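## Task

Shake or tap the feeder tray so that 15 to 17 tablets end up inside the clear vial, with no tablet spilled. At the end the tray must rest on its stop and the vial must stand upright directly on the table, held there by nothing but the table (anything only the robot keeps in place does not count). Then open the gripper and pull the arm away.

## Robot and tools

Robot: two 7-joint arms, left_arm and right_arm, each with a parallel two-finger gripper. All poses share one frame: origin on the table surface midway between the arms, +x out over the table, +z up, left_arm on the +y side. The arm names do not correspond to left or right in any picture.

execute_actions takes "actions", a list holding zero or one item, plus an optional "pictures" boolean (images come by default). Empty list: just report the current state. Motion item: {"rows": [...], "steps": n}, with 1 to 15 rows and steps up to 15 (default 15); each step lasts 1/30 s, each row drives one step, and the final row repeats if rows run out. Wait item: {"steps": n} with n up to 300; it returns once n steps have elapsed since the previous result, and your thinking time is included in that count. A refused call moves nothing.

Each row is a single flat list of 20 numbers covering both arms, even if one stays put: left_arm first (7 joint targets, then gripper position, force_limit, speed), then right_arm in the same 10-number layout. Joint numbers are absolute target angles in radians, in the same order and units as the Joint positions line: waist [-2.744, 2.744], shoulder [-1.784, 1.784], upper arm roll [-2.901, 2.901], elbow [-3.042, -0.152], forearm roll [-2.807, 2.807], wrist pitch [0.544, 4.517], wrist roll [-3.016, 3.016]. A target more than 0.018 rad beyond a range end, and farther out than that joint's last reported angle, gets the call refused. True ends may differ from these by up to 0.018 rad either way; a target past the true end is clipped there, and the result may print "joint sent to its limit" (possibly referring to an earlier action still running). Absence of that line proves nothing about remaining travel.

Gripper numbers are absolute settings scaled to [-1, 1]. position: +1 fully open (140 mm gap), about -0.8 pads touching, -1 keep closing until blocked. force_limit on parts up to 40 mm wide: roughly 14 N at -1, 60 N at 0, 107 N at +1. speed of the gap: about 30 mm/s at -1, 140 at 0, 250 at +1. To leave a gripper alone, repeat its previous three numbers; a 0 is a real command.

Motion limits: each step, the target actually sent stays within a fixed lead of the measured angle (0.248 rad for waist, shoulder, upper arm roll and elbow; 0.677 forearm roll; 0.715 wrist pitch; 1.54 wrist roll), and if the targets would put the hand over 70 mm from where it is now, all joints of that arm are pulled back proportionally. Large moves therefore need several calls. Between calls the arms keep heading to the last row sent, until every arm has nearly stopped or a step was HELD; after that only a new action makes them continue.

Results: the state line gives, per arm, end_effector_position (metres) and end_effector_quat_wxyz; the printed position can be off, more so when reaching far. The reference point is between the pads when closed; fingers point along gripper +z and close along its y axis. Closed fingertips extend about 33 mm past that point, open ones about 9 mm, and closing pushes the tips roughly 24 mm farther out, so keep clearance above surfaces. Joint positions and Joint velocities list each arm's joints in order (rad, rad/s). object_status: 0 moving, 1 blocked while opening, 2 blocked while closing (a grip), 3 reached the target or pads met (a thin item might still be held). Send -1 and look for 2 to confirm a grasp. Blocked fingers wait until position changes by at least 0.01, or the object yields or goes missing. To squeeze harder during status 2, raise force_limit and switch position between -1 and -0.98. position_measured is in counts, not linear: 3 fully open, 230 pads touching. "joint command not followed" means a clearance check altered or blocked joint targets on some steps; the rest of the row still ran. HELD marks steps where all or part of your row was not sent.

Faults: contact torque reaching a joint's limit (85 N m for the four big joints, 11 N m for forearm roll, wrist pitch, wrist roll) or an outside force on the arm, tool or held load reaching 85 N (weight included) halts that arm for 10 s and drops the rest of the call. Sustained loads heat motors; a MOTOR HOT line warns, and an OVER-TEMPERATURE FAULT brakes the arm until it cools. Never let the arms strike or press on each other.

zoom_image: {"camera": one of cam_high (896x504), cam_low (896x504), cam_left_wrist (616x616), cam_right_wrist (616x616), "region": [x0, y0, x1, y1]} in that camera's pixels, origin top-left, region at most 504x504. Useful for counting tablets in the vial. Wrist cameras are fisheye.

finished_scene: {"scene": current scene number}; irreversible, grades the scene and gives the next task. Replying with no tool call ends everything.

Avoid: spilling tablets, tipping the vial, knocking anything off the table, dropping or slamming items, and hard shoves. Loose objects may occasionally get nudged by outside disturbances. Before finishing, check the tray sits on its stop, the vial stands upright unsupported, the gripper is open and the arm has moved clear.

Each tool is called after ">>>" as name(argument=value, ...) on one line, values as JSON.

## Session

>>> execute_actions(actions=[])

Scene clock: 0.00 s of 4800.00 s.
left_arm: end_effector_position=(+0.1486, +0.2473, +0.3080) position_measured=3 object_status=3 end_effector_quat_wxyz=(+0.181, +0.900, -0.391, +0.064) | right_arm: end_effector_position=(+0.5438, -0.4093, +0.4289) position_measured=3 object_status=3 end_effector_quat_wxyz=(-0.007, +0.931, -0.365, +0.012)
Joint positions: left_arm=[-0.095 -1.269  0.104 -2.804 -0.287  1.566 -0.898] | right_arm=[ 0.005 -0.017 -0.009 -1.556  0.003  1.567 -0.778]
Joint velocities: left_arm=[ 0.001  0.001 -0.002  0.     0.001 -0.    -0.001] | right_arm=[ 0.    -0.     0.    -0.    -0.001  0.    -0.002]

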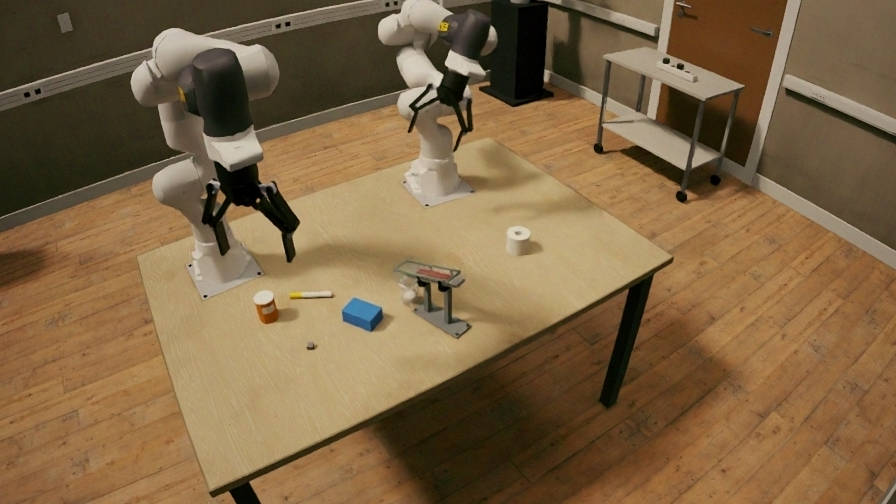

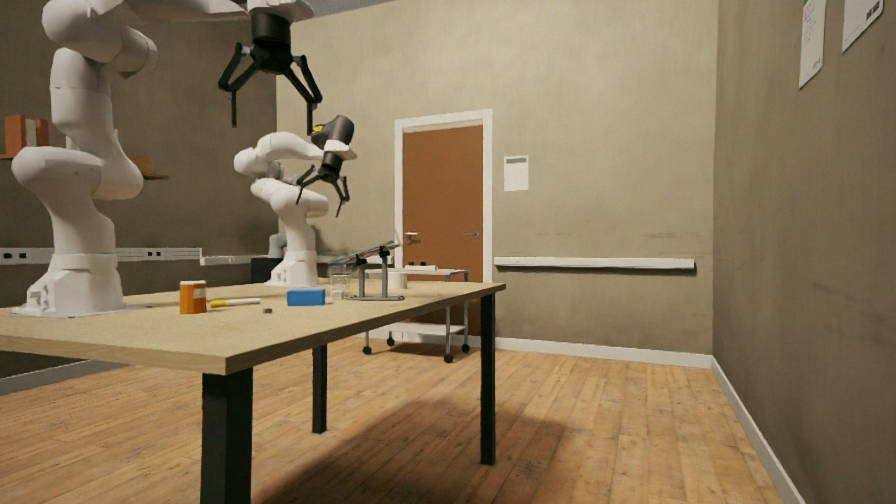

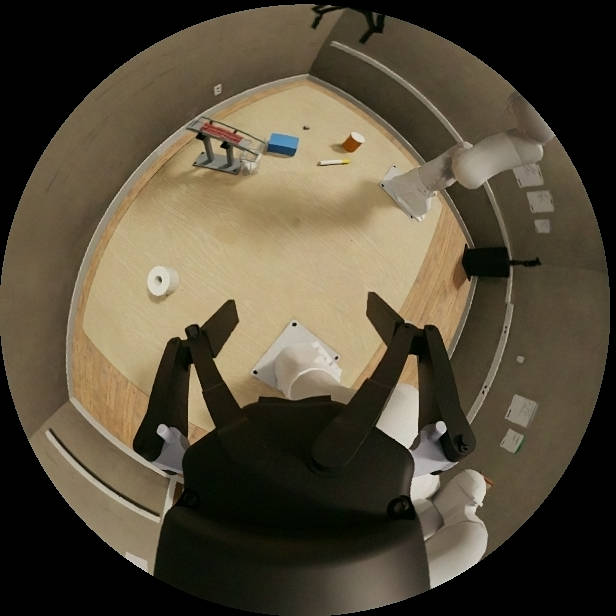

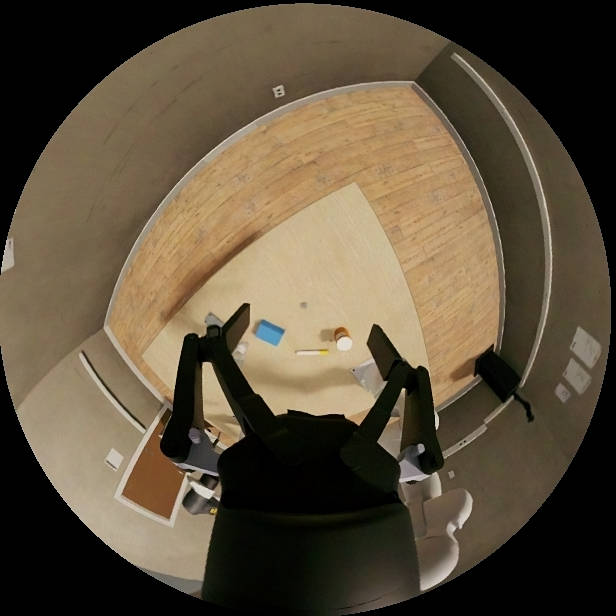

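>>> zoom_image(camera="cam_high", region=[380, 245, 490, 345])

>>> zoom_image(camera="cam_low", region=[320, 225, 420, 310])

>>> zoom_image(camera="cam_left_wrist", region=[175, 100, 285, 190])

Region (380, 245, 490, 345) of cam_high's 896x504 image, scaled by 4.582, with more detail than that image has; it fills the top 458 rows of this view, and the rest is white.

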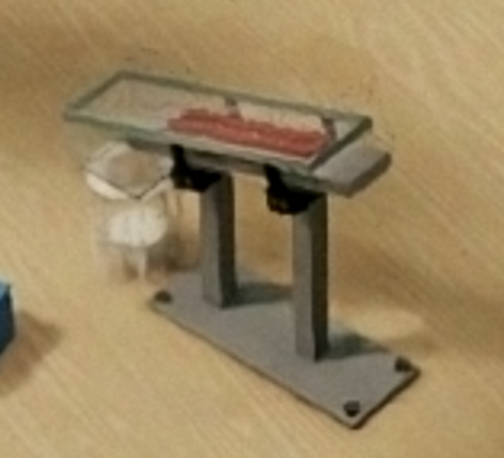

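Region (320, 225, 420, 310) of cam_low's 896x504 image, scaled by 5.040, with more detail than that image has; it fills the top 428 rows of this view, and the rest is white.

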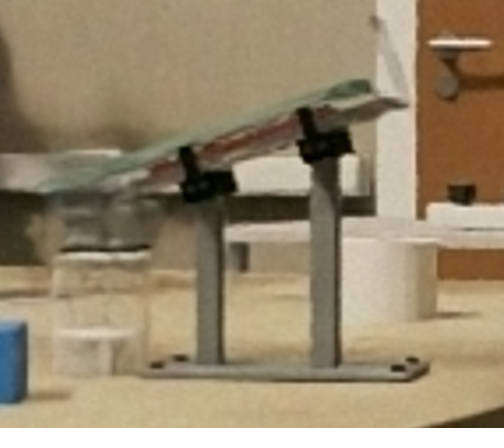

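Region (175, 100, 285, 190) of cam_left_wrist's 616x616 image, scaled by 4.582, with more detail than that image has; it fills the top 412 rows of this view, and the rest is white.

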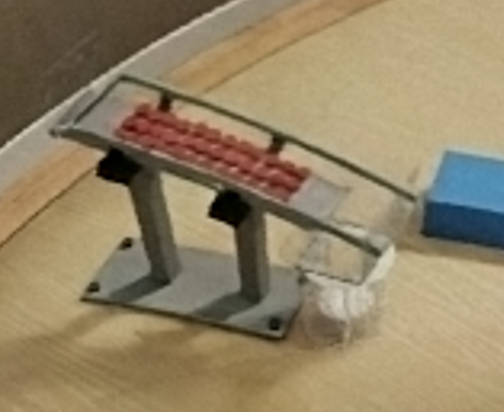

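>>> execute_actions(actions=[{"rows": [[-0.12,-1.23,0.1,-2.81,-0.27,1.68,-0.95,0.2,-0.6,0,0.03,0,0,-1.56,0,1.62,-0.7,-0.05,-1,0],[-0.15,-1.18,0.09,-2.815,-0.25,1.82,-1.0,0.2,-0.6,0,0.07,0.02,0,-1.57,0,1.7,-0.55,-0.05,-1,0],[-0.2,-1.1,0.08,-2.82,-0.22,2.0,-1.1,0.2,-0.6,0,0.12,0.04,0,-1.58,0,1.8,-0.35,-0.05,-1,0],[-0.617,-0.35,0,-2.9,0,3.17,-1.5708,0.2,-0.6,0,0.6216,0.2655,0,-1.6613,0,2.2605,0.3383,-0.05,-1,0]], "steps": 15}], pictures=false)

>>> execute_actions(actions=[{"steps": 22}], pictures=false)

Scene clock: 34.67 s of 4800.00 s.
left_arm: end_effector_position=(+0.2689, +0.1560, +0.2115) position_measured=103 object_status=0 end_effector_quat_wxyz=(+0.048, +0.893, -0.430, +0.123) | right_arm: end_effector_position=(+0.6048, -0.2075, +0.3074) position_measured=108 object_status=0 end_effector_quat_wxyz=(-0.039, +0.913, -0.404, +0.041)
Joint positions: left_arm=[-0.503 -0.8    0.019 -2.881 -0.074  2.336 -1.196] | right_arm=[ 0.315  0.189 -0.011 -1.63   0.001  1.932 -0.384]
Joint velocities: left_arm=[-0.534  1.032 -0.096 -0.062  0.23   1.593 -0.509] | right_arm=[ 0.769  0.331  0.054 -0.126  0.     0.605  0.783]
Steps of this call (steps 1 to 90: nothing new was sent; then 31.17 s passed at rest; steps 91 to 105: all 15 steps of this action). Readings (joint positions | what the end effector reports):
91: left_arm=[-0.101 -1.263 0.103 -2.804 -0.284 1.583 -0.903] | right_arm=[0.008 -0.015 -0.010 -1.556 0.002 1.575 -0.771] | left_arm position_measured=3 object_status=0 | right_arm position_measured=3 object_status=0
92: left_arm=[-0.114 -1.244 0.101 -2.805 -0.277 1.622 -0.912] | right_arm=[0.020 -0.011 -0.013 -1.557 0.001 1.595 -0.750] | left_arm position_measured=9 object_status=0 | right_arm position_measured=9 object_status=0
94: left_arm=[-0.161 -1.183 0.088 -2.812 -0.242 1.725 -0.952] | right_arm=[0.060 0.010 -0.013 -1.564 0.001 1.652 -0.691] | left_arm position_measured=24 object_status=0 | right_arm position_measured=24 object_status=0
98: left_arm=[-0.300 -1.044 0.050 -2.851 -0.156 1.949 -1.056] | right_arm=[0.142 0.082 -0.012 -1.589 0.001 1.763 -0.580] | left_arm position_measured=55 object_status=0 | right_arm position_measured=55 object_status=0
105: the state above

Scene clock: 35.40 s of 4800.00 s.
left_arm: end_effector_position=(+0.3506, +0.0462, +0.1723) position_measured=104 object_status=3 end_effector_quat_wxyz=(+0.094, +0.891, -0.346, +0.280) | right_arm: end_effector_position=(+0.5639, +0.0235, +0.2860) position_measured=135 object_status=3 end_effector_quat_wxyz=(-0.152, +0.834, -0.527, +0.052)
Joint positions: left_arm=[-0.615 -0.352  0.    -2.901 -0.002  3.149 -1.521] | right_arm=[ 0.622  0.265  0.001 -1.661  0.001  2.248  0.229]
Joint velocities: left_arm=[ 0.     0.004  0.    -0.001  0.003  0.116 -0.148] | right_arm=[-0.01   0.001 -0.012 -0.     0.     0.064  0.35 ]
Steps of this call (steps 1 to 22: the robot went on to your last target). Readings (joint positions | what the end effector reports):
1: left_arm=[-0.520 -0.764 0.016 -2.883 -0.066 2.393 -1.213] | right_arm=[0.343 0.199 -0.011 -1.634 0.001 1.953 -0.358] | left_arm position_measured=104 object_status=0 | right_arm position_measured=116 object_status=0
2: left_arm=[-0.535 -0.728 0.014 -2.884 -0.060 2.451 -1.230] | right_arm=[0.371 0.208 -0.010 -1.637 0.001 1.972 -0.332] | left_arm position_measured=104 object_status=0 | right_arm position_measured=123 object_status=0
4: left_arm=[-0.559 -0.651 0.010 -2.886 -0.047 2.573 -1.264] | right_arm=[0.427 0.223 -0.009 -1.643 0.001 2.009 -0.280] | left_arm position_measured=104 object_status=0 | right_arm position_measured=135 object_status=0
8: left_arm=[-0.601 -0.432 0.003 -2.892 -0.020 2.864 -1.358] | right_arm=[0.535 0.247 -0.004 -1.653 0.001 2.095 -0.149] | left_arm position_measured=104 object_status=3 | right_arm position_measured=135 object_status=0
22: the state above

>>> execute_actions(actions=[])

Scene clock: 46.20 s of 4800.00 s.
left_arm: end_effector_position=(+0.3535, +0.0436, +0.1769) position_measured=104 object_status=3 end_effector_quat_wxyz=(+0.103, +0.896, -0.325, +0.286) | right_arm: end_effector_position=(+0.5663, +0.0250, +0.2879) position_measured=135 object_status=3 end_effector_quat_wxyz=(-0.159, +0.805, -0.570, +0.045)
Joint positions: left_arm=[-0.616 -0.352  0.    -2.901 -0.002  3.168 -1.566] | right_arm=[ 0.622  0.265  0.001 -1.661  0.001  2.258  0.335]
Joint velocities: left_arm=[ 0.    -0.    -0.    -0.001  0.     0.    -0.   ] | right_arm=[ 0.002 -0.001  0.    -0.    -0.    -0.001 -0.   ]
Steps of this call (steps 1 to 45: the robot went on to your last target; steps 46 to 110: nothing new was sent; then 7.13 s passed at rest). Readings (joint positions | what the end effector reports):
1: left_arm=[-0.615 -0.352 0.000 -2.901 -0.002 3.152 -1.526] | right_arm=[0.622 0.265 0.001 -1.661 0.001 2.249 0.240] | left_arm position_measured=104 object_status=3 | right_arm position_measured=135 object_status=3
2: left_arm=[-0.615 -0.352 0.000 -2.901 -0.002 3.155 -1.530] | right_arm=[0.622 0.265 0.001 -1.661 0.001 2.251 0.250] | left_arm position_measured=104 object_status=3 | right_arm position_measured=135 object_status=3
4: left_arm=[-0.615 -0.352 0.000 -2.901 -0.002 3.159 -1.537] | right_arm=[0.622 0.265 0.001 -1.661 0.001 2.253 0.267] | left_arm position_measured=104 object_status=3 | right_arm position_measured=135 object_status=3
8: left_arm=[-0.615 -0.352 0.000 -2.901 -0.002 3.164 -1.548] | right_arm=[0.622 0.265 0.001 -1.661 0.001 2.256 0.291] | left_arm position_measured=104 object_status=3 | right_arm position_measured=135 object_status=3
110: the state above
All arms were judged still, so your last target was given up. Only a new action makes them travel on or press farther. Fingers that are still opening or closing keep moving.

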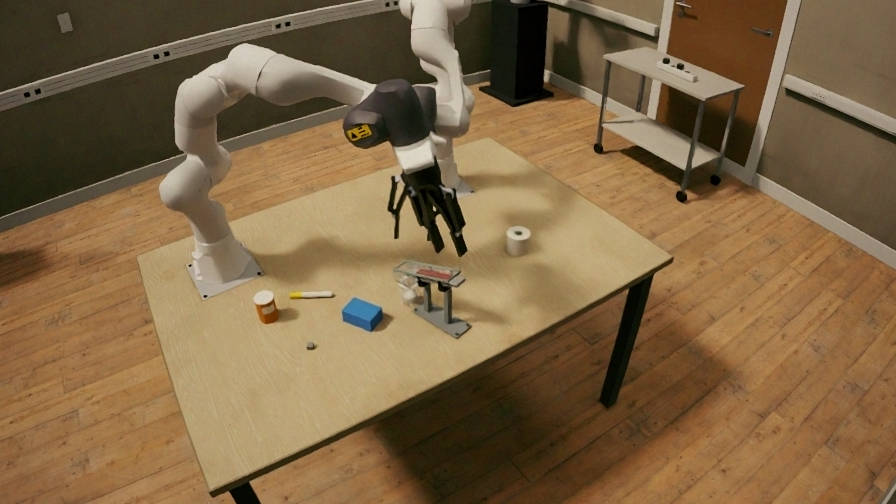

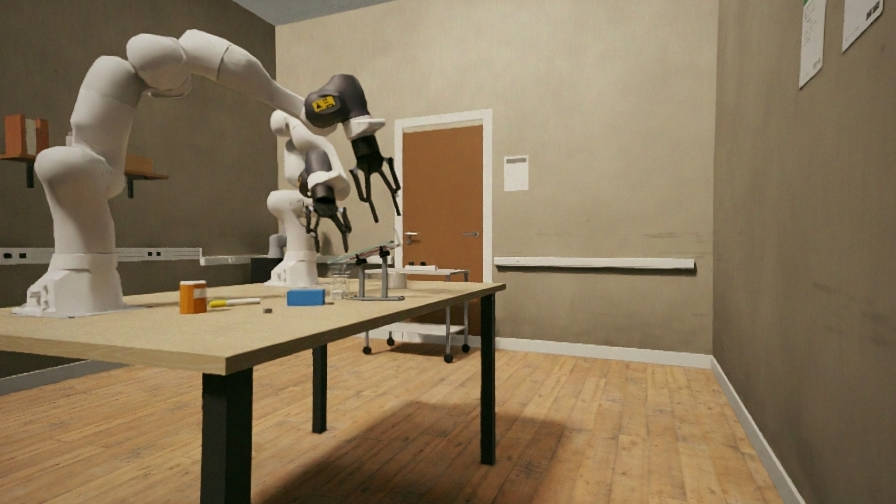

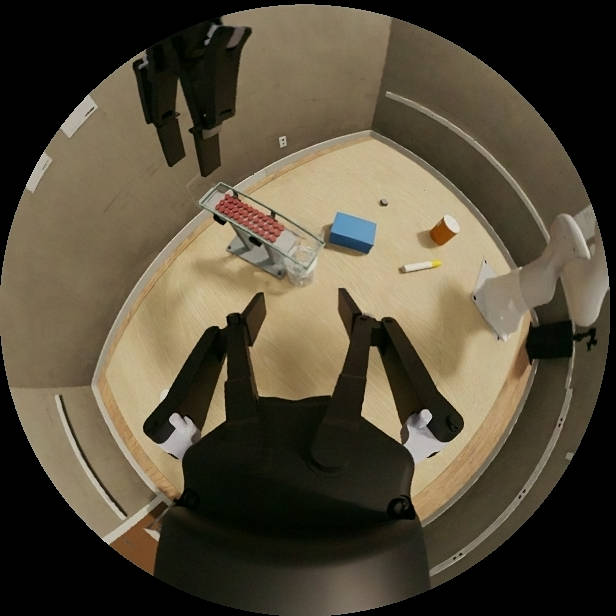

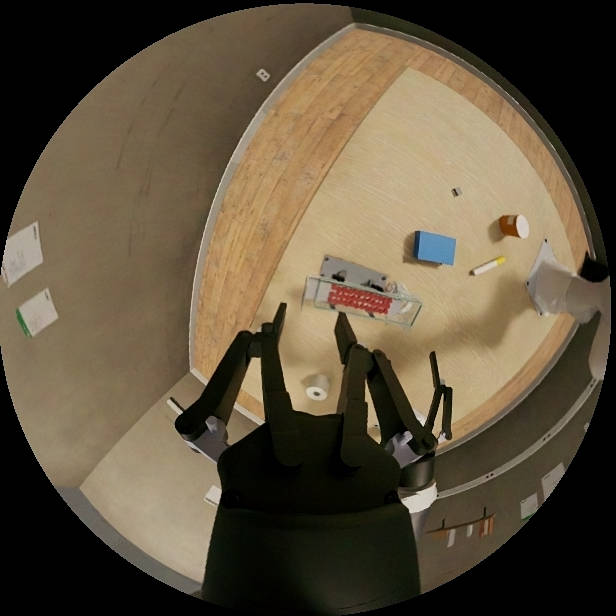

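>>> zoom_image(camera="cam_right_wrist", region=[260, 240, 440, 360])

>>> zoom_image(camera="cam_left_wrist", region=[170, 150, 370, 320])

>>> zoom_image(camera="cam_low", region=[290, 180, 430, 310])

>>> zoom_image(camera="cam_high", region=[370, 210, 500, 345])

Region (260, 240, 440, 360) of cam_right_wrist's 616x616 image, scaled by 2.800, with more detail than that image has.

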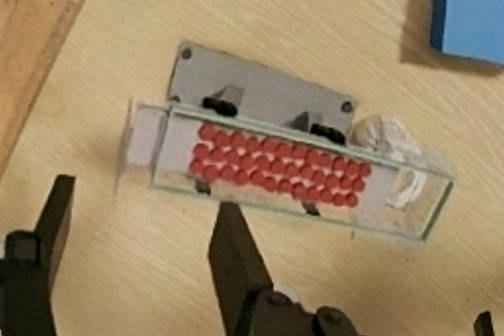

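Region (170, 150, 370, 320) of cam_left_wrist's 616x616 image, scaled by 2.520, with more detail than that image has; it fills the top 428 rows of this view, and the rest is white.

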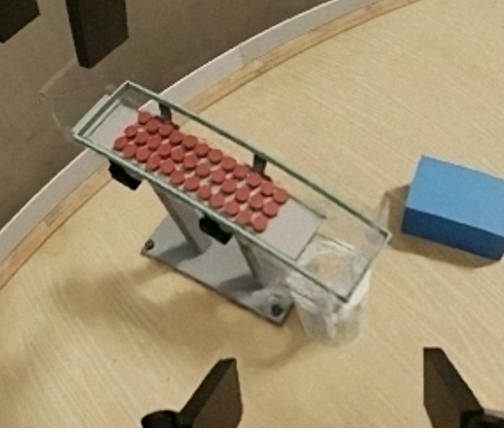

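Region (290, 180, 430, 310) of cam_low's 896x504 image, scaled by 3.600, with more detail than that image has; it fills the top 468 rows of this view, and the rest is white.

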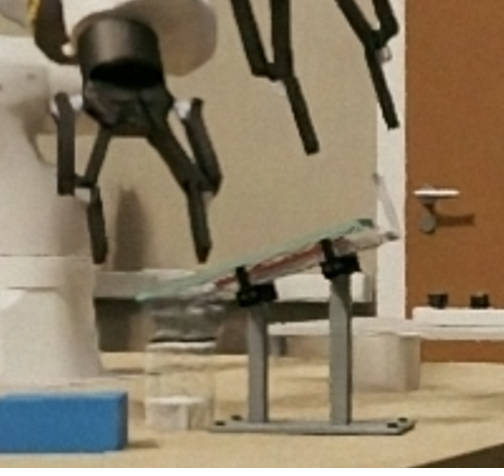

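Region (370, 210, 500, 345) of cam_high's 896x504 image, scaled by 3.733, with more detail than that image has; it fills the left 485 columns of this view, and the rest is white.

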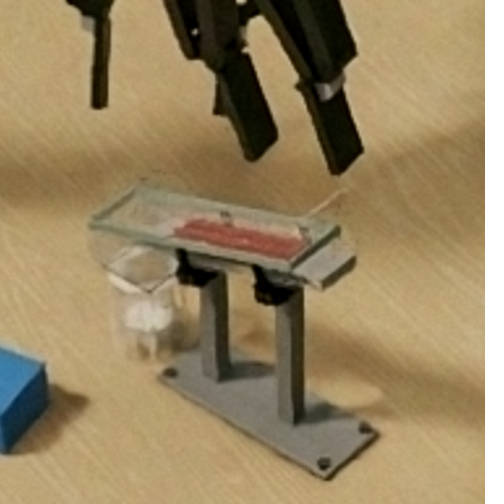

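>>> zoom_image(camera="cam_right_wrist", region=[295, 265, 430, 335])

>>> zoom_image(camera="cam_left_wrist", region=[260, 215, 340, 295])

>>> zoom_image(camera="cam_left_wrist", region=[200, 180, 300, 250])

Region (295, 265, 430, 335) of cam_right_wrist's 616x616 image, scaled by 3.733, with more detail than that image has; it fills the top 261 rows of this view, and the rest is white.

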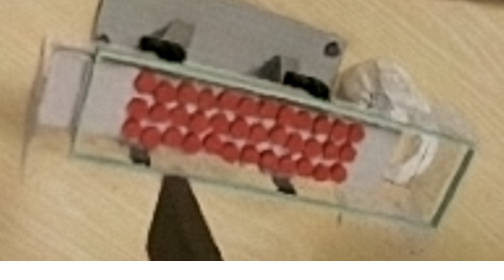

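Region (260, 215, 340, 295) of cam_left_wrist's 616x616 image, scaled by 6.300, with more detail than that image has.

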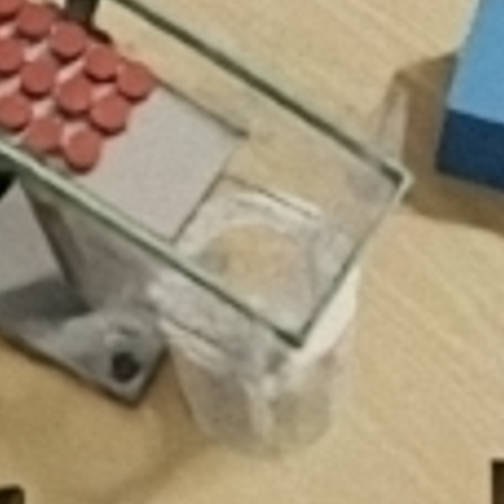

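Region (200, 180, 300, 250) of cam_left_wrist's 616x616 image, scaled by 5.040, with more detail than that image has; it fills the top 353 rows of this view, and the rest is white.

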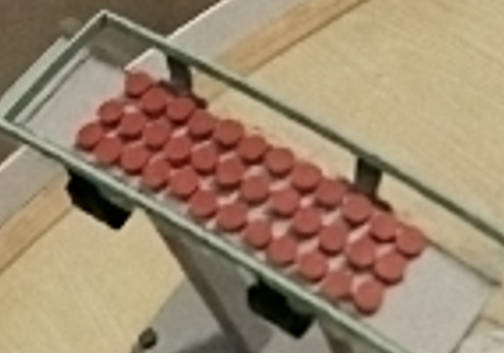

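>>> zoom_image(camera="cam_right_wrist", region=[275, 262, 345, 332])

>>> zoom_image(camera="cam_left_wrist", region=[150, 130, 250, 230])

Region (275, 262, 345, 332) of cam_right_wrist's 616x616 image, scaled by 7.200, with more detail than that image has.

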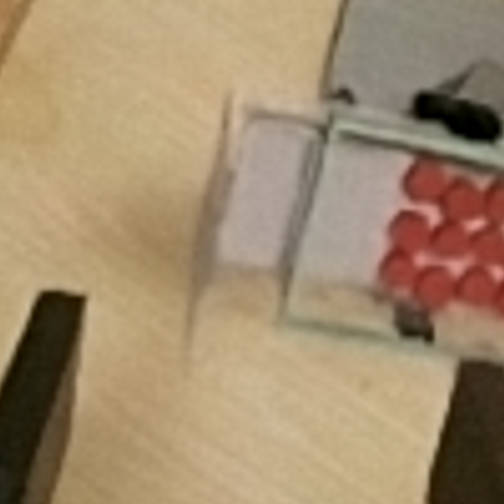

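Region (150, 130, 250, 230) of cam_left_wrist's 616x616 image, scaled by 5.040, with more detail than that image has.

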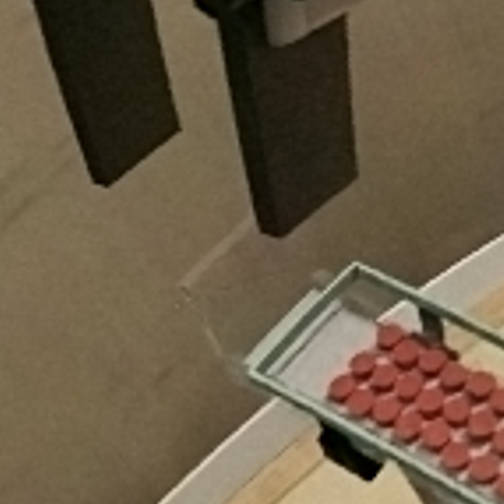

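>>> execute_actions(actions=[{"rows": [
[-0.617,-0.35,0,-2.9,0,3.1804,-1.5708,0.2,-0.6,0, 0.6216,0.2655,0,-1.6613,0,2.2615,0.335,-0.05,-1,0],
[-0.617,-0.35,0,-2.9,0,3.2011,-1.5708,0.2,-0.6,0, 0.6216,0.2655,0,-1.6613,0,2.2636,0.335,-0.05,-1,0],
[-0.617,-0.35,0,-2.9,0,3.2322,-1.5708,0.2,-0.6,0, 0.6216,0.2655,0,-1.6613,0,2.2667,0.335,-0.05,-1,0],
[-0.617,-0.3435,0,-2.9004,0,3.2737,-1.5708,0.2,-0.6,0, 0.6215,0.2663,0,-1.6616,0,2.2708,0.335,-0.05,-1,0],
[-0.617,-0.3304,0,-2.9013,0,3.3255,-1.5708,0.2,-0.6,0, 0.6214,0.2678,0,-1.6621,0,2.276,0.335,-0.05,-1,0],
[-0.617,-0.3109,0,-2.9027,0,3.3773,-1.5708,0.2,-0.6,0, 0.6213,0.2701,0,-1.6628,0,2.2811,0.335,-0.05,-1,0],
[-0.617,-0.2848,0,-2.9044,0,3.4291,-1.5708,0.2,-0.6,0, 0.6212,0.2732,0,-1.6639,0,2.2863,0.335,-0.05,-1,0],
[-0.617,-0.2522,0,-2.9067,0,3.481,-1.5708,0.2,-0.6,0, 0.6209,0.2771,0,-1.6652,0,2.2914,0.335,-0.05,-1,0],
[-0.617,-0.2196,0,-2.9089,0,3.5328,-1.5708,0.2,-0.6,0, 0.6207,0.281,0,-1.6665,0,2.2966,0.335,-0.05,-1,0],
[-0.617,-0.187,0,-2.9111,0,3.5846,-1.5708,0.2,-0.6,0, 0.6205,0.2848,0,-1.6678,0,2.3017,0.335,-0.05,-1,0],
[-0.617,-0.1544,0,-2.9133,0,3.6364,-1.5708,0.2,-0.6,0, 0.6203,0.2887,0,-1.669,0,2.3069,0.335,-0.05,-1,0],
[-0.617,-0.1218,0,-2.9155,0,3.6883,-1.5708,0.2,-0.6,0, 0.6201,0.2926,0,-1.6703,0,2.312,0.335,-0.05,-1,0],
[-0.617,-0.0892,0,-2.9178,0,3.7401,-1.5708,0.2,-0.6,0, 0.6198,0.2964,0,-1.6716,0,2.3172,0.335,-0.05,-1,0],
[-0.617,-0.0566,0,-2.92,0,3.7919,-1.5708,0.2,-0.6,0, 0.6196,0.3003,0,-1.6729,0,2.3223,0.335,-0.05,-1,0],
[-0.617,-0.024,0,-2.9222,0,3.8437,-1.5708,0.2,-0.6,0, 0.6194,0.3042,0,-1.6742,0,2.3275,0.335,-0.05,-1,0]
], "steps": 15}], pictures=false)

>>> execute_actions(actions=[{"rows": [
[-0.617,0.0087,0,-2.9244,0,3.8956,-1.5708,0.2,-0.6,0, 0.6192,0.308,0,-1.6755,0,2.3326,0.335,-0.05,-1,0],
[-0.617,0.0413,0,-2.9266,0,3.9474,-1.5708,0.2,-0.6,0, 0.619,0.3119,0,-1.6768,0,2.3378,0.335,-0.05,-1,0],
[-0.617,0.0739,0,-2.9289,0,3.9992,-1.5708,0.2,-0.6,0, 0.6187,0.3157,0,-1.6781,0,2.3429,0.335,-0.05,-1,0],
[-0.617,0.1065,0,-2.9311,0,4.051,-1.5708,0.2,-0.6,0, 0.6185,0.3196,0,-1.6794,0,2.3481,0.335,-0.05,-1,0],
[-0.617,0.1391,0,-2.9333,0,4.1029,-1.5708,0.2,-0.6,0, 0.6183,0.3235,0,-1.6807,0,2.3532,0.335,-0.05,-1,0],
[-0.617,0.1717,0,-2.9355,0,4.1443,-1.5708,0.2,-0.6,0, 0.6181,0.3273,0,-1.6819,0,2.3573,0.335,-0.05,-1,0],
[-0.617,0.2043,0,-2.9377,0,4.1754,-1.5708,0.2,-0.6,0, 0.6179,0.3312,0,-1.6832,0,2.3604,0.335,-0.05,-1,0],
[-0.617,0.2369,0,-2.94,0,4.1961,-1.5708,0.2,-0.6,0, 0.6176,0.3351,0,-1.6845,0,2.3625,0.335,-0.05,-1,0],
[-0.617,0.263,0,-2.9417,0,4.2065,-1.5708,0.2,-0.6,0, 0.6175,0.3382,0,-1.6856,0,2.3635,0.335,-0.05,-1,0],
[-0.617,0.2825,0,-2.9431,0,4.2065,-1.5708,0.2,-0.6,0, 0.6173,0.3405,0,-1.6863,0,2.3635,0.335,-0.25,-1,0],
[-0.617,0.2956,0,-2.944,0,4.2065,-1.5708,0.2,-0.6,0, 0.6172,0.342,0,-1.6868,0,2.3635,0.335,-0.25,-1,0],
[-0.617,0.3021,0,-2.9444,0,4.2065,-1.5708,0.2,-0.6,0, 0.6172,0.3428,0,-1.6871,0,2.3635,0.335,-0.25,-1,0]
], "steps": 15}], pictures=false)

>>> execute_actions(actions=[{"steps": 10}])

Scene clock: 131.47 s of 4800.00 s.
left_arm: end_effector_position=(+0.3798, +0.0221, +0.1581) position_measured=104 object_status=3 end_effector_quat_wxyz=(+0.131, +0.866, -0.314, +0.366) | right_arm: end_effector_position=(+0.5728, +0.0295, +0.2706) position_measured=135 object_status=3 end_effector_quat_wxyz=(-0.163, +0.804, -0.570, +0.047)
Joint positions: left_arm=[-0.616 -0.094  0.    -2.915 -0.002  3.62  -1.566] | right_arm=[ 0.621  0.293  0.001 -1.669  0.001  2.303  0.335]
Joint velocities: left_arm=[-0.001  0.946  0.001 -0.077 -0.001  1.326  0.001] | right_arm=[-0.007  0.125  0.001 -0.046 -0.001  0.13   0.   ]
Steps of this call (steps 1 to 90: nothing new was sent; then 81.77 s passed at rest; steps 91 to 105: all 15 steps of this action). Readings (joint positions | what the end effector reports):
91: left_arm=[-0.616 -0.351 0.000 -2.901 -0.002 3.169 -1.566] | right_arm=[0.622 0.265 0.001 -1.661 0.001 2.258 0.335] | left_arm position_measured=104 object_status=3 | right_arm position_measured=135 object_status=3
92: left_arm=[-0.616 -0.351 0.000 -2.901 -0.002 3.174 -1.566] | right_arm=[0.622 0.265 0.001 -1.661 0.001 2.258 0.335] | left_arm position_measured=104 object_status=3 | right_arm position_measured=135 object_status=3
94: left_arm=[-0.616 -0.350 0.000 -2.901 -0.002 3.198 -1.566] | right_arm=[0.622 0.265 0.001 -1.661 0.001 2.261 0.335] | left_arm position_measured=104 object_status=3 | right_arm position_measured=135 object_status=3
98: left_arm=[-0.616 -0.305 0.000 -2.901 -0.002 3.315 -1.566] | right_arm=[0.622 0.268 0.001 -1.661 0.001 2.273 0.335] | left_arm position_measured=104 object_status=3 | right_arm position_measured=135 object_status=3
105: the state above

Scene clock: 131.97 s of 4800.00 s.
left_arm: end_effector_position=(+0.3639, +0.0355, +0.0955) position_measured=104 object_status=3 end_effector_quat_wxyz=(+0.148, +0.844, -0.306, +0.414) | right_arm: end_effector_position=(+0.5774, +0.0305, +0.2343) position_measured=160 object_status=0 end_effector_quat_wxyz=(-0.157, +0.804, -0.572, +0.045)
Joint positions: left_arm=[-0.616  0.295  0.    -2.945 -0.002  4.152 -1.567] | right_arm=[ 0.619  0.341  0.001 -1.686  0.001  2.355  0.335]
Joint velocities: left_arm=[-0.001  0.106  0.    -0.001  0.     0.305 -0.001] | right_arm=[-0.001  0.015 -0.002 -0.007 -0.     0.029  0.   ]
Steps of this call (steps 1 to 15: all 15 steps of this action). Readings (joint positions | what the end effector reports):
1: left_arm=[-0.616 -0.062 0.000 -2.917 -0.002 3.668 -1.566] | right_arm=[0.621 0.297 0.001 -1.671 0.001 2.308 0.335] | left_arm position_measured=104 object_status=3 | right_arm position_measured=135 object_status=3
2: left_arm=[-0.616 -0.029 0.000 -2.919 -0.002 3.717 -1.566] | right_arm=[0.621 0.301 0.001 -1.672 0.001 2.312 0.335] | left_arm position_measured=104 object_status=3 | right_arm position_measured=135 object_status=3
4: left_arm=[-0.616 0.036 0.000 -2.924 -0.002 3.816 -1.566] | right_arm=[0.621 0.309 0.001 -1.675 0.001 2.322 0.335] | left_arm position_measured=104 object_status=3 | right_arm position_measured=135 object_status=3
8: left_arm=[-0.616 0.166 0.000 -2.932 -0.002 4.003 -1.566] | right_arm=[0.620 0.325 0.001 -1.680 0.001 2.341 0.335] | left_arm position_measured=104 object_status=3 | right_arm position_measured=135 object_status=3
15: the state above

Scene clock: 132.30 s of 4800.00 s.
left_arm: end_effector_position=(+0.3671, +0.0328, +0.1068) position_measured=104 object_status=3 end_effector_quat_wxyz=(+0.154, +0.836, -0.303, +0.431) | right_arm: end_effector_position=(+0.5784, +0.0313, +0.2350) position_measured=160 object_status=3 end_effector_quat_wxyz=(-0.159, +0.804, -0.572, +0.046)
Joint positions: left_arm=[-0.616  0.3    0.    -2.945 -0.002  4.197 -1.567] | right_arm=[ 0.619  0.342  0.001 -1.687  0.001  2.36   0.335]
Joint velocities: left_arm=[ 0.001  0.     0.001  0.002 -0.001  0.043  0.001] | right_arm=[-0.001  0.     0.001 -0.     0.     0.005  0.001]
Steps of this call (steps 1 to 10: the robot went on to your last target). Readings (joint positions | what the end effector reports):
1: left_arm=[-0.616 0.298 0.000 -2.945 -0.002 4.161 -1.567] | right_arm=[0.619 0.342 0.001 -1.687 0.001 2.356 0.335] | left_arm position_measured=104 object_status=3 | right_arm position_measured=160 object_status=0
2: left_arm=[-0.616 0.299 0.000 -2.945 -0.002 4.169 -1.567] | right_arm=[0.619 0.342 0.001 -1.687 0.001 2.357 0.335] | left_arm position_measured=104 object_status=3 | right_arm position_measured=160 object_status=0
4: left_arm=[-0.616 0.300 0.000 -2.945 -0.002 4.180 -1.567] | right_arm=[0.619 0.342 0.001 -1.687 0.001 2.358 0.335] | left_arm position_measured=104 object_status=3 | right_arm position_measured=160 object_status=0
8: left_arm=[-0.616 0.300 0.000 -2.945 -0.002 4.193 -1.567] | right_arm=[0.619 0.342 0.001 -1.687 0.001 2.360 0.335] | left_arm position_measured=104 object_status=3 | right_arm position_measured=160 object_status=3
10: the state above

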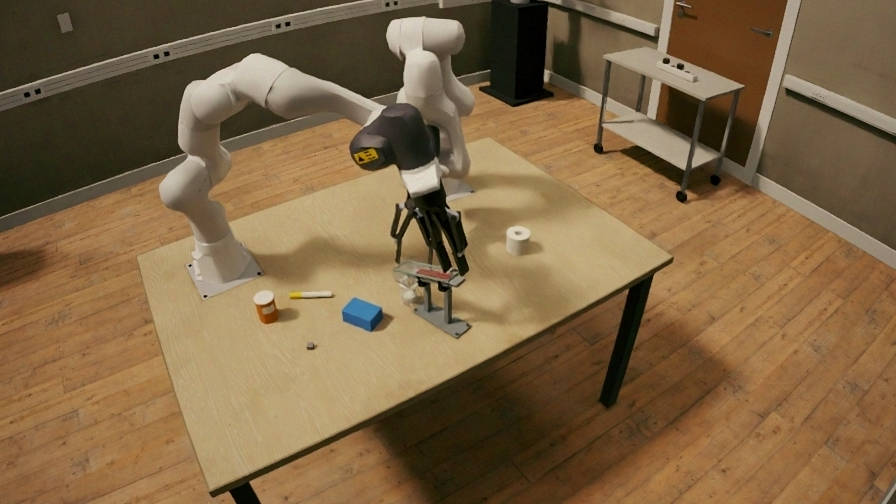

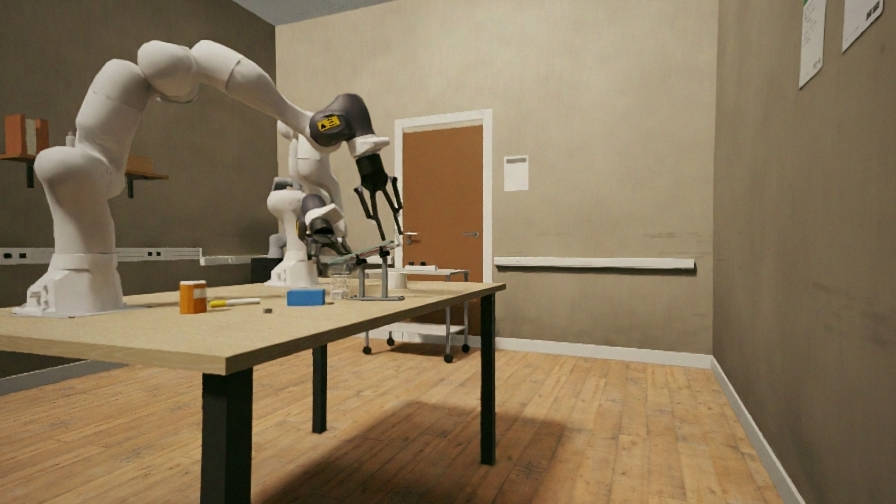

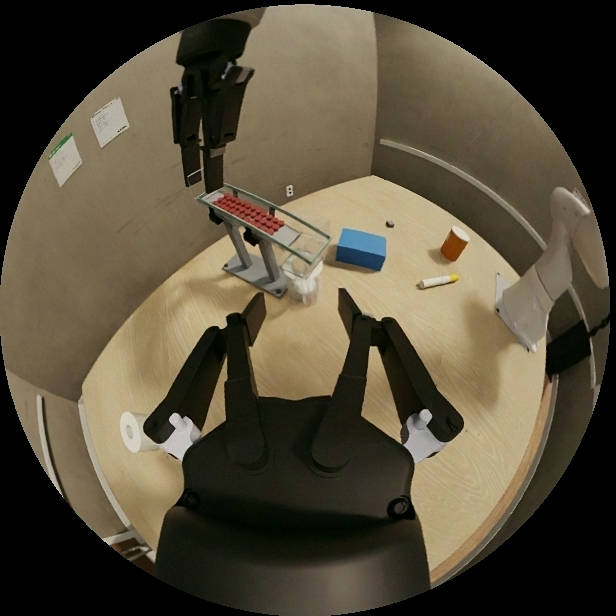

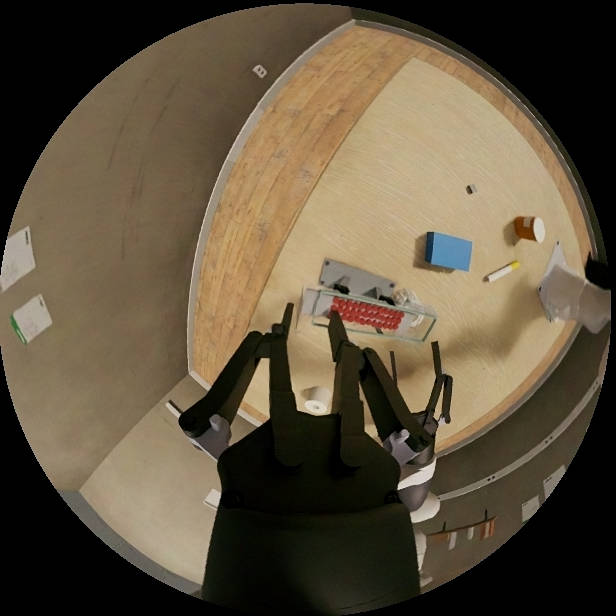

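>>> zoom_image(camera="cam_left_wrist", region=[250, 220, 350, 320])

>>> zoom_image(camera="cam_right_wrist", region=[270, 270, 350, 350])

>>> zoom_image(camera="cam_low", region=[300, 200, 420, 310])

>>> zoom_image(camera="cam_left_wrist", region=[165, 140, 255, 230])

Region (250, 220, 350, 320) of cam_left_wrist's 616x616 image, scaled by 5.040, with more detail than that image has.

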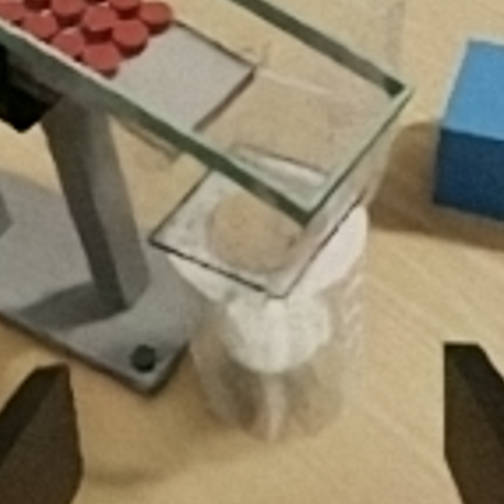

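Region (270, 270, 350, 350) of cam_right_wrist's 616x616 image, scaled by 6.300, with more detail than that image has.

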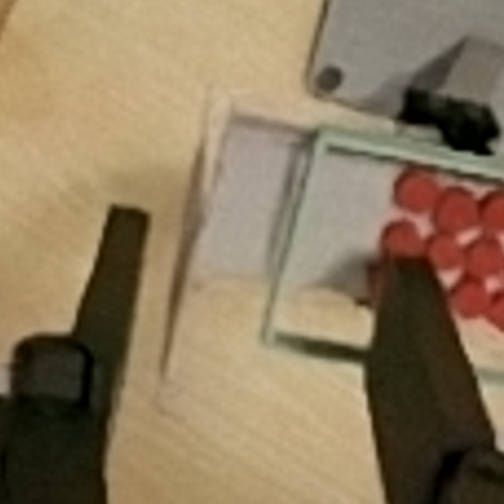

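Region (300, 200, 420, 310) of cam_low's 896x504 image, scaled by 4.200, with more detail than that image has; it fills the top 462 rows of this view, and the rest is white.

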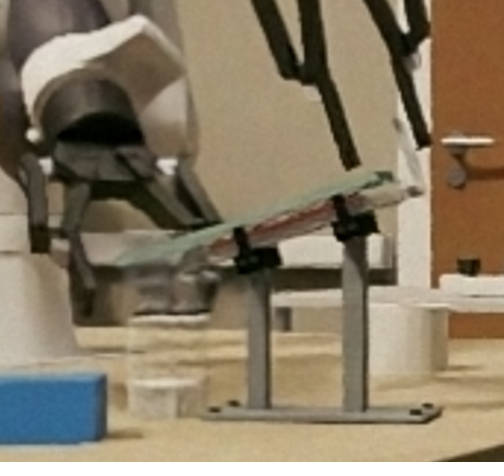

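Region (165, 140, 255, 230) of cam_left_wrist's 616x616 image, scaled by 5.600, with more detail than that image has.

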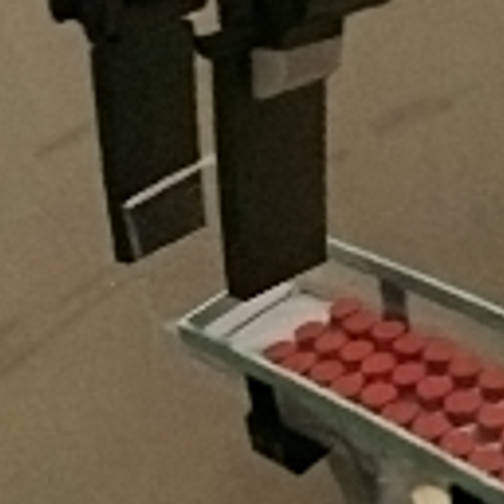

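>>> zoom_image(camera="cam_right_wrist", region=[320, 280, 446, 350])

Region (320, 280, 446, 350) of cam_right_wrist's 616x616 image, scaled by 4.000, with more detail than that image has.

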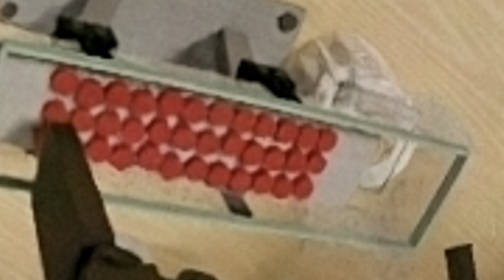

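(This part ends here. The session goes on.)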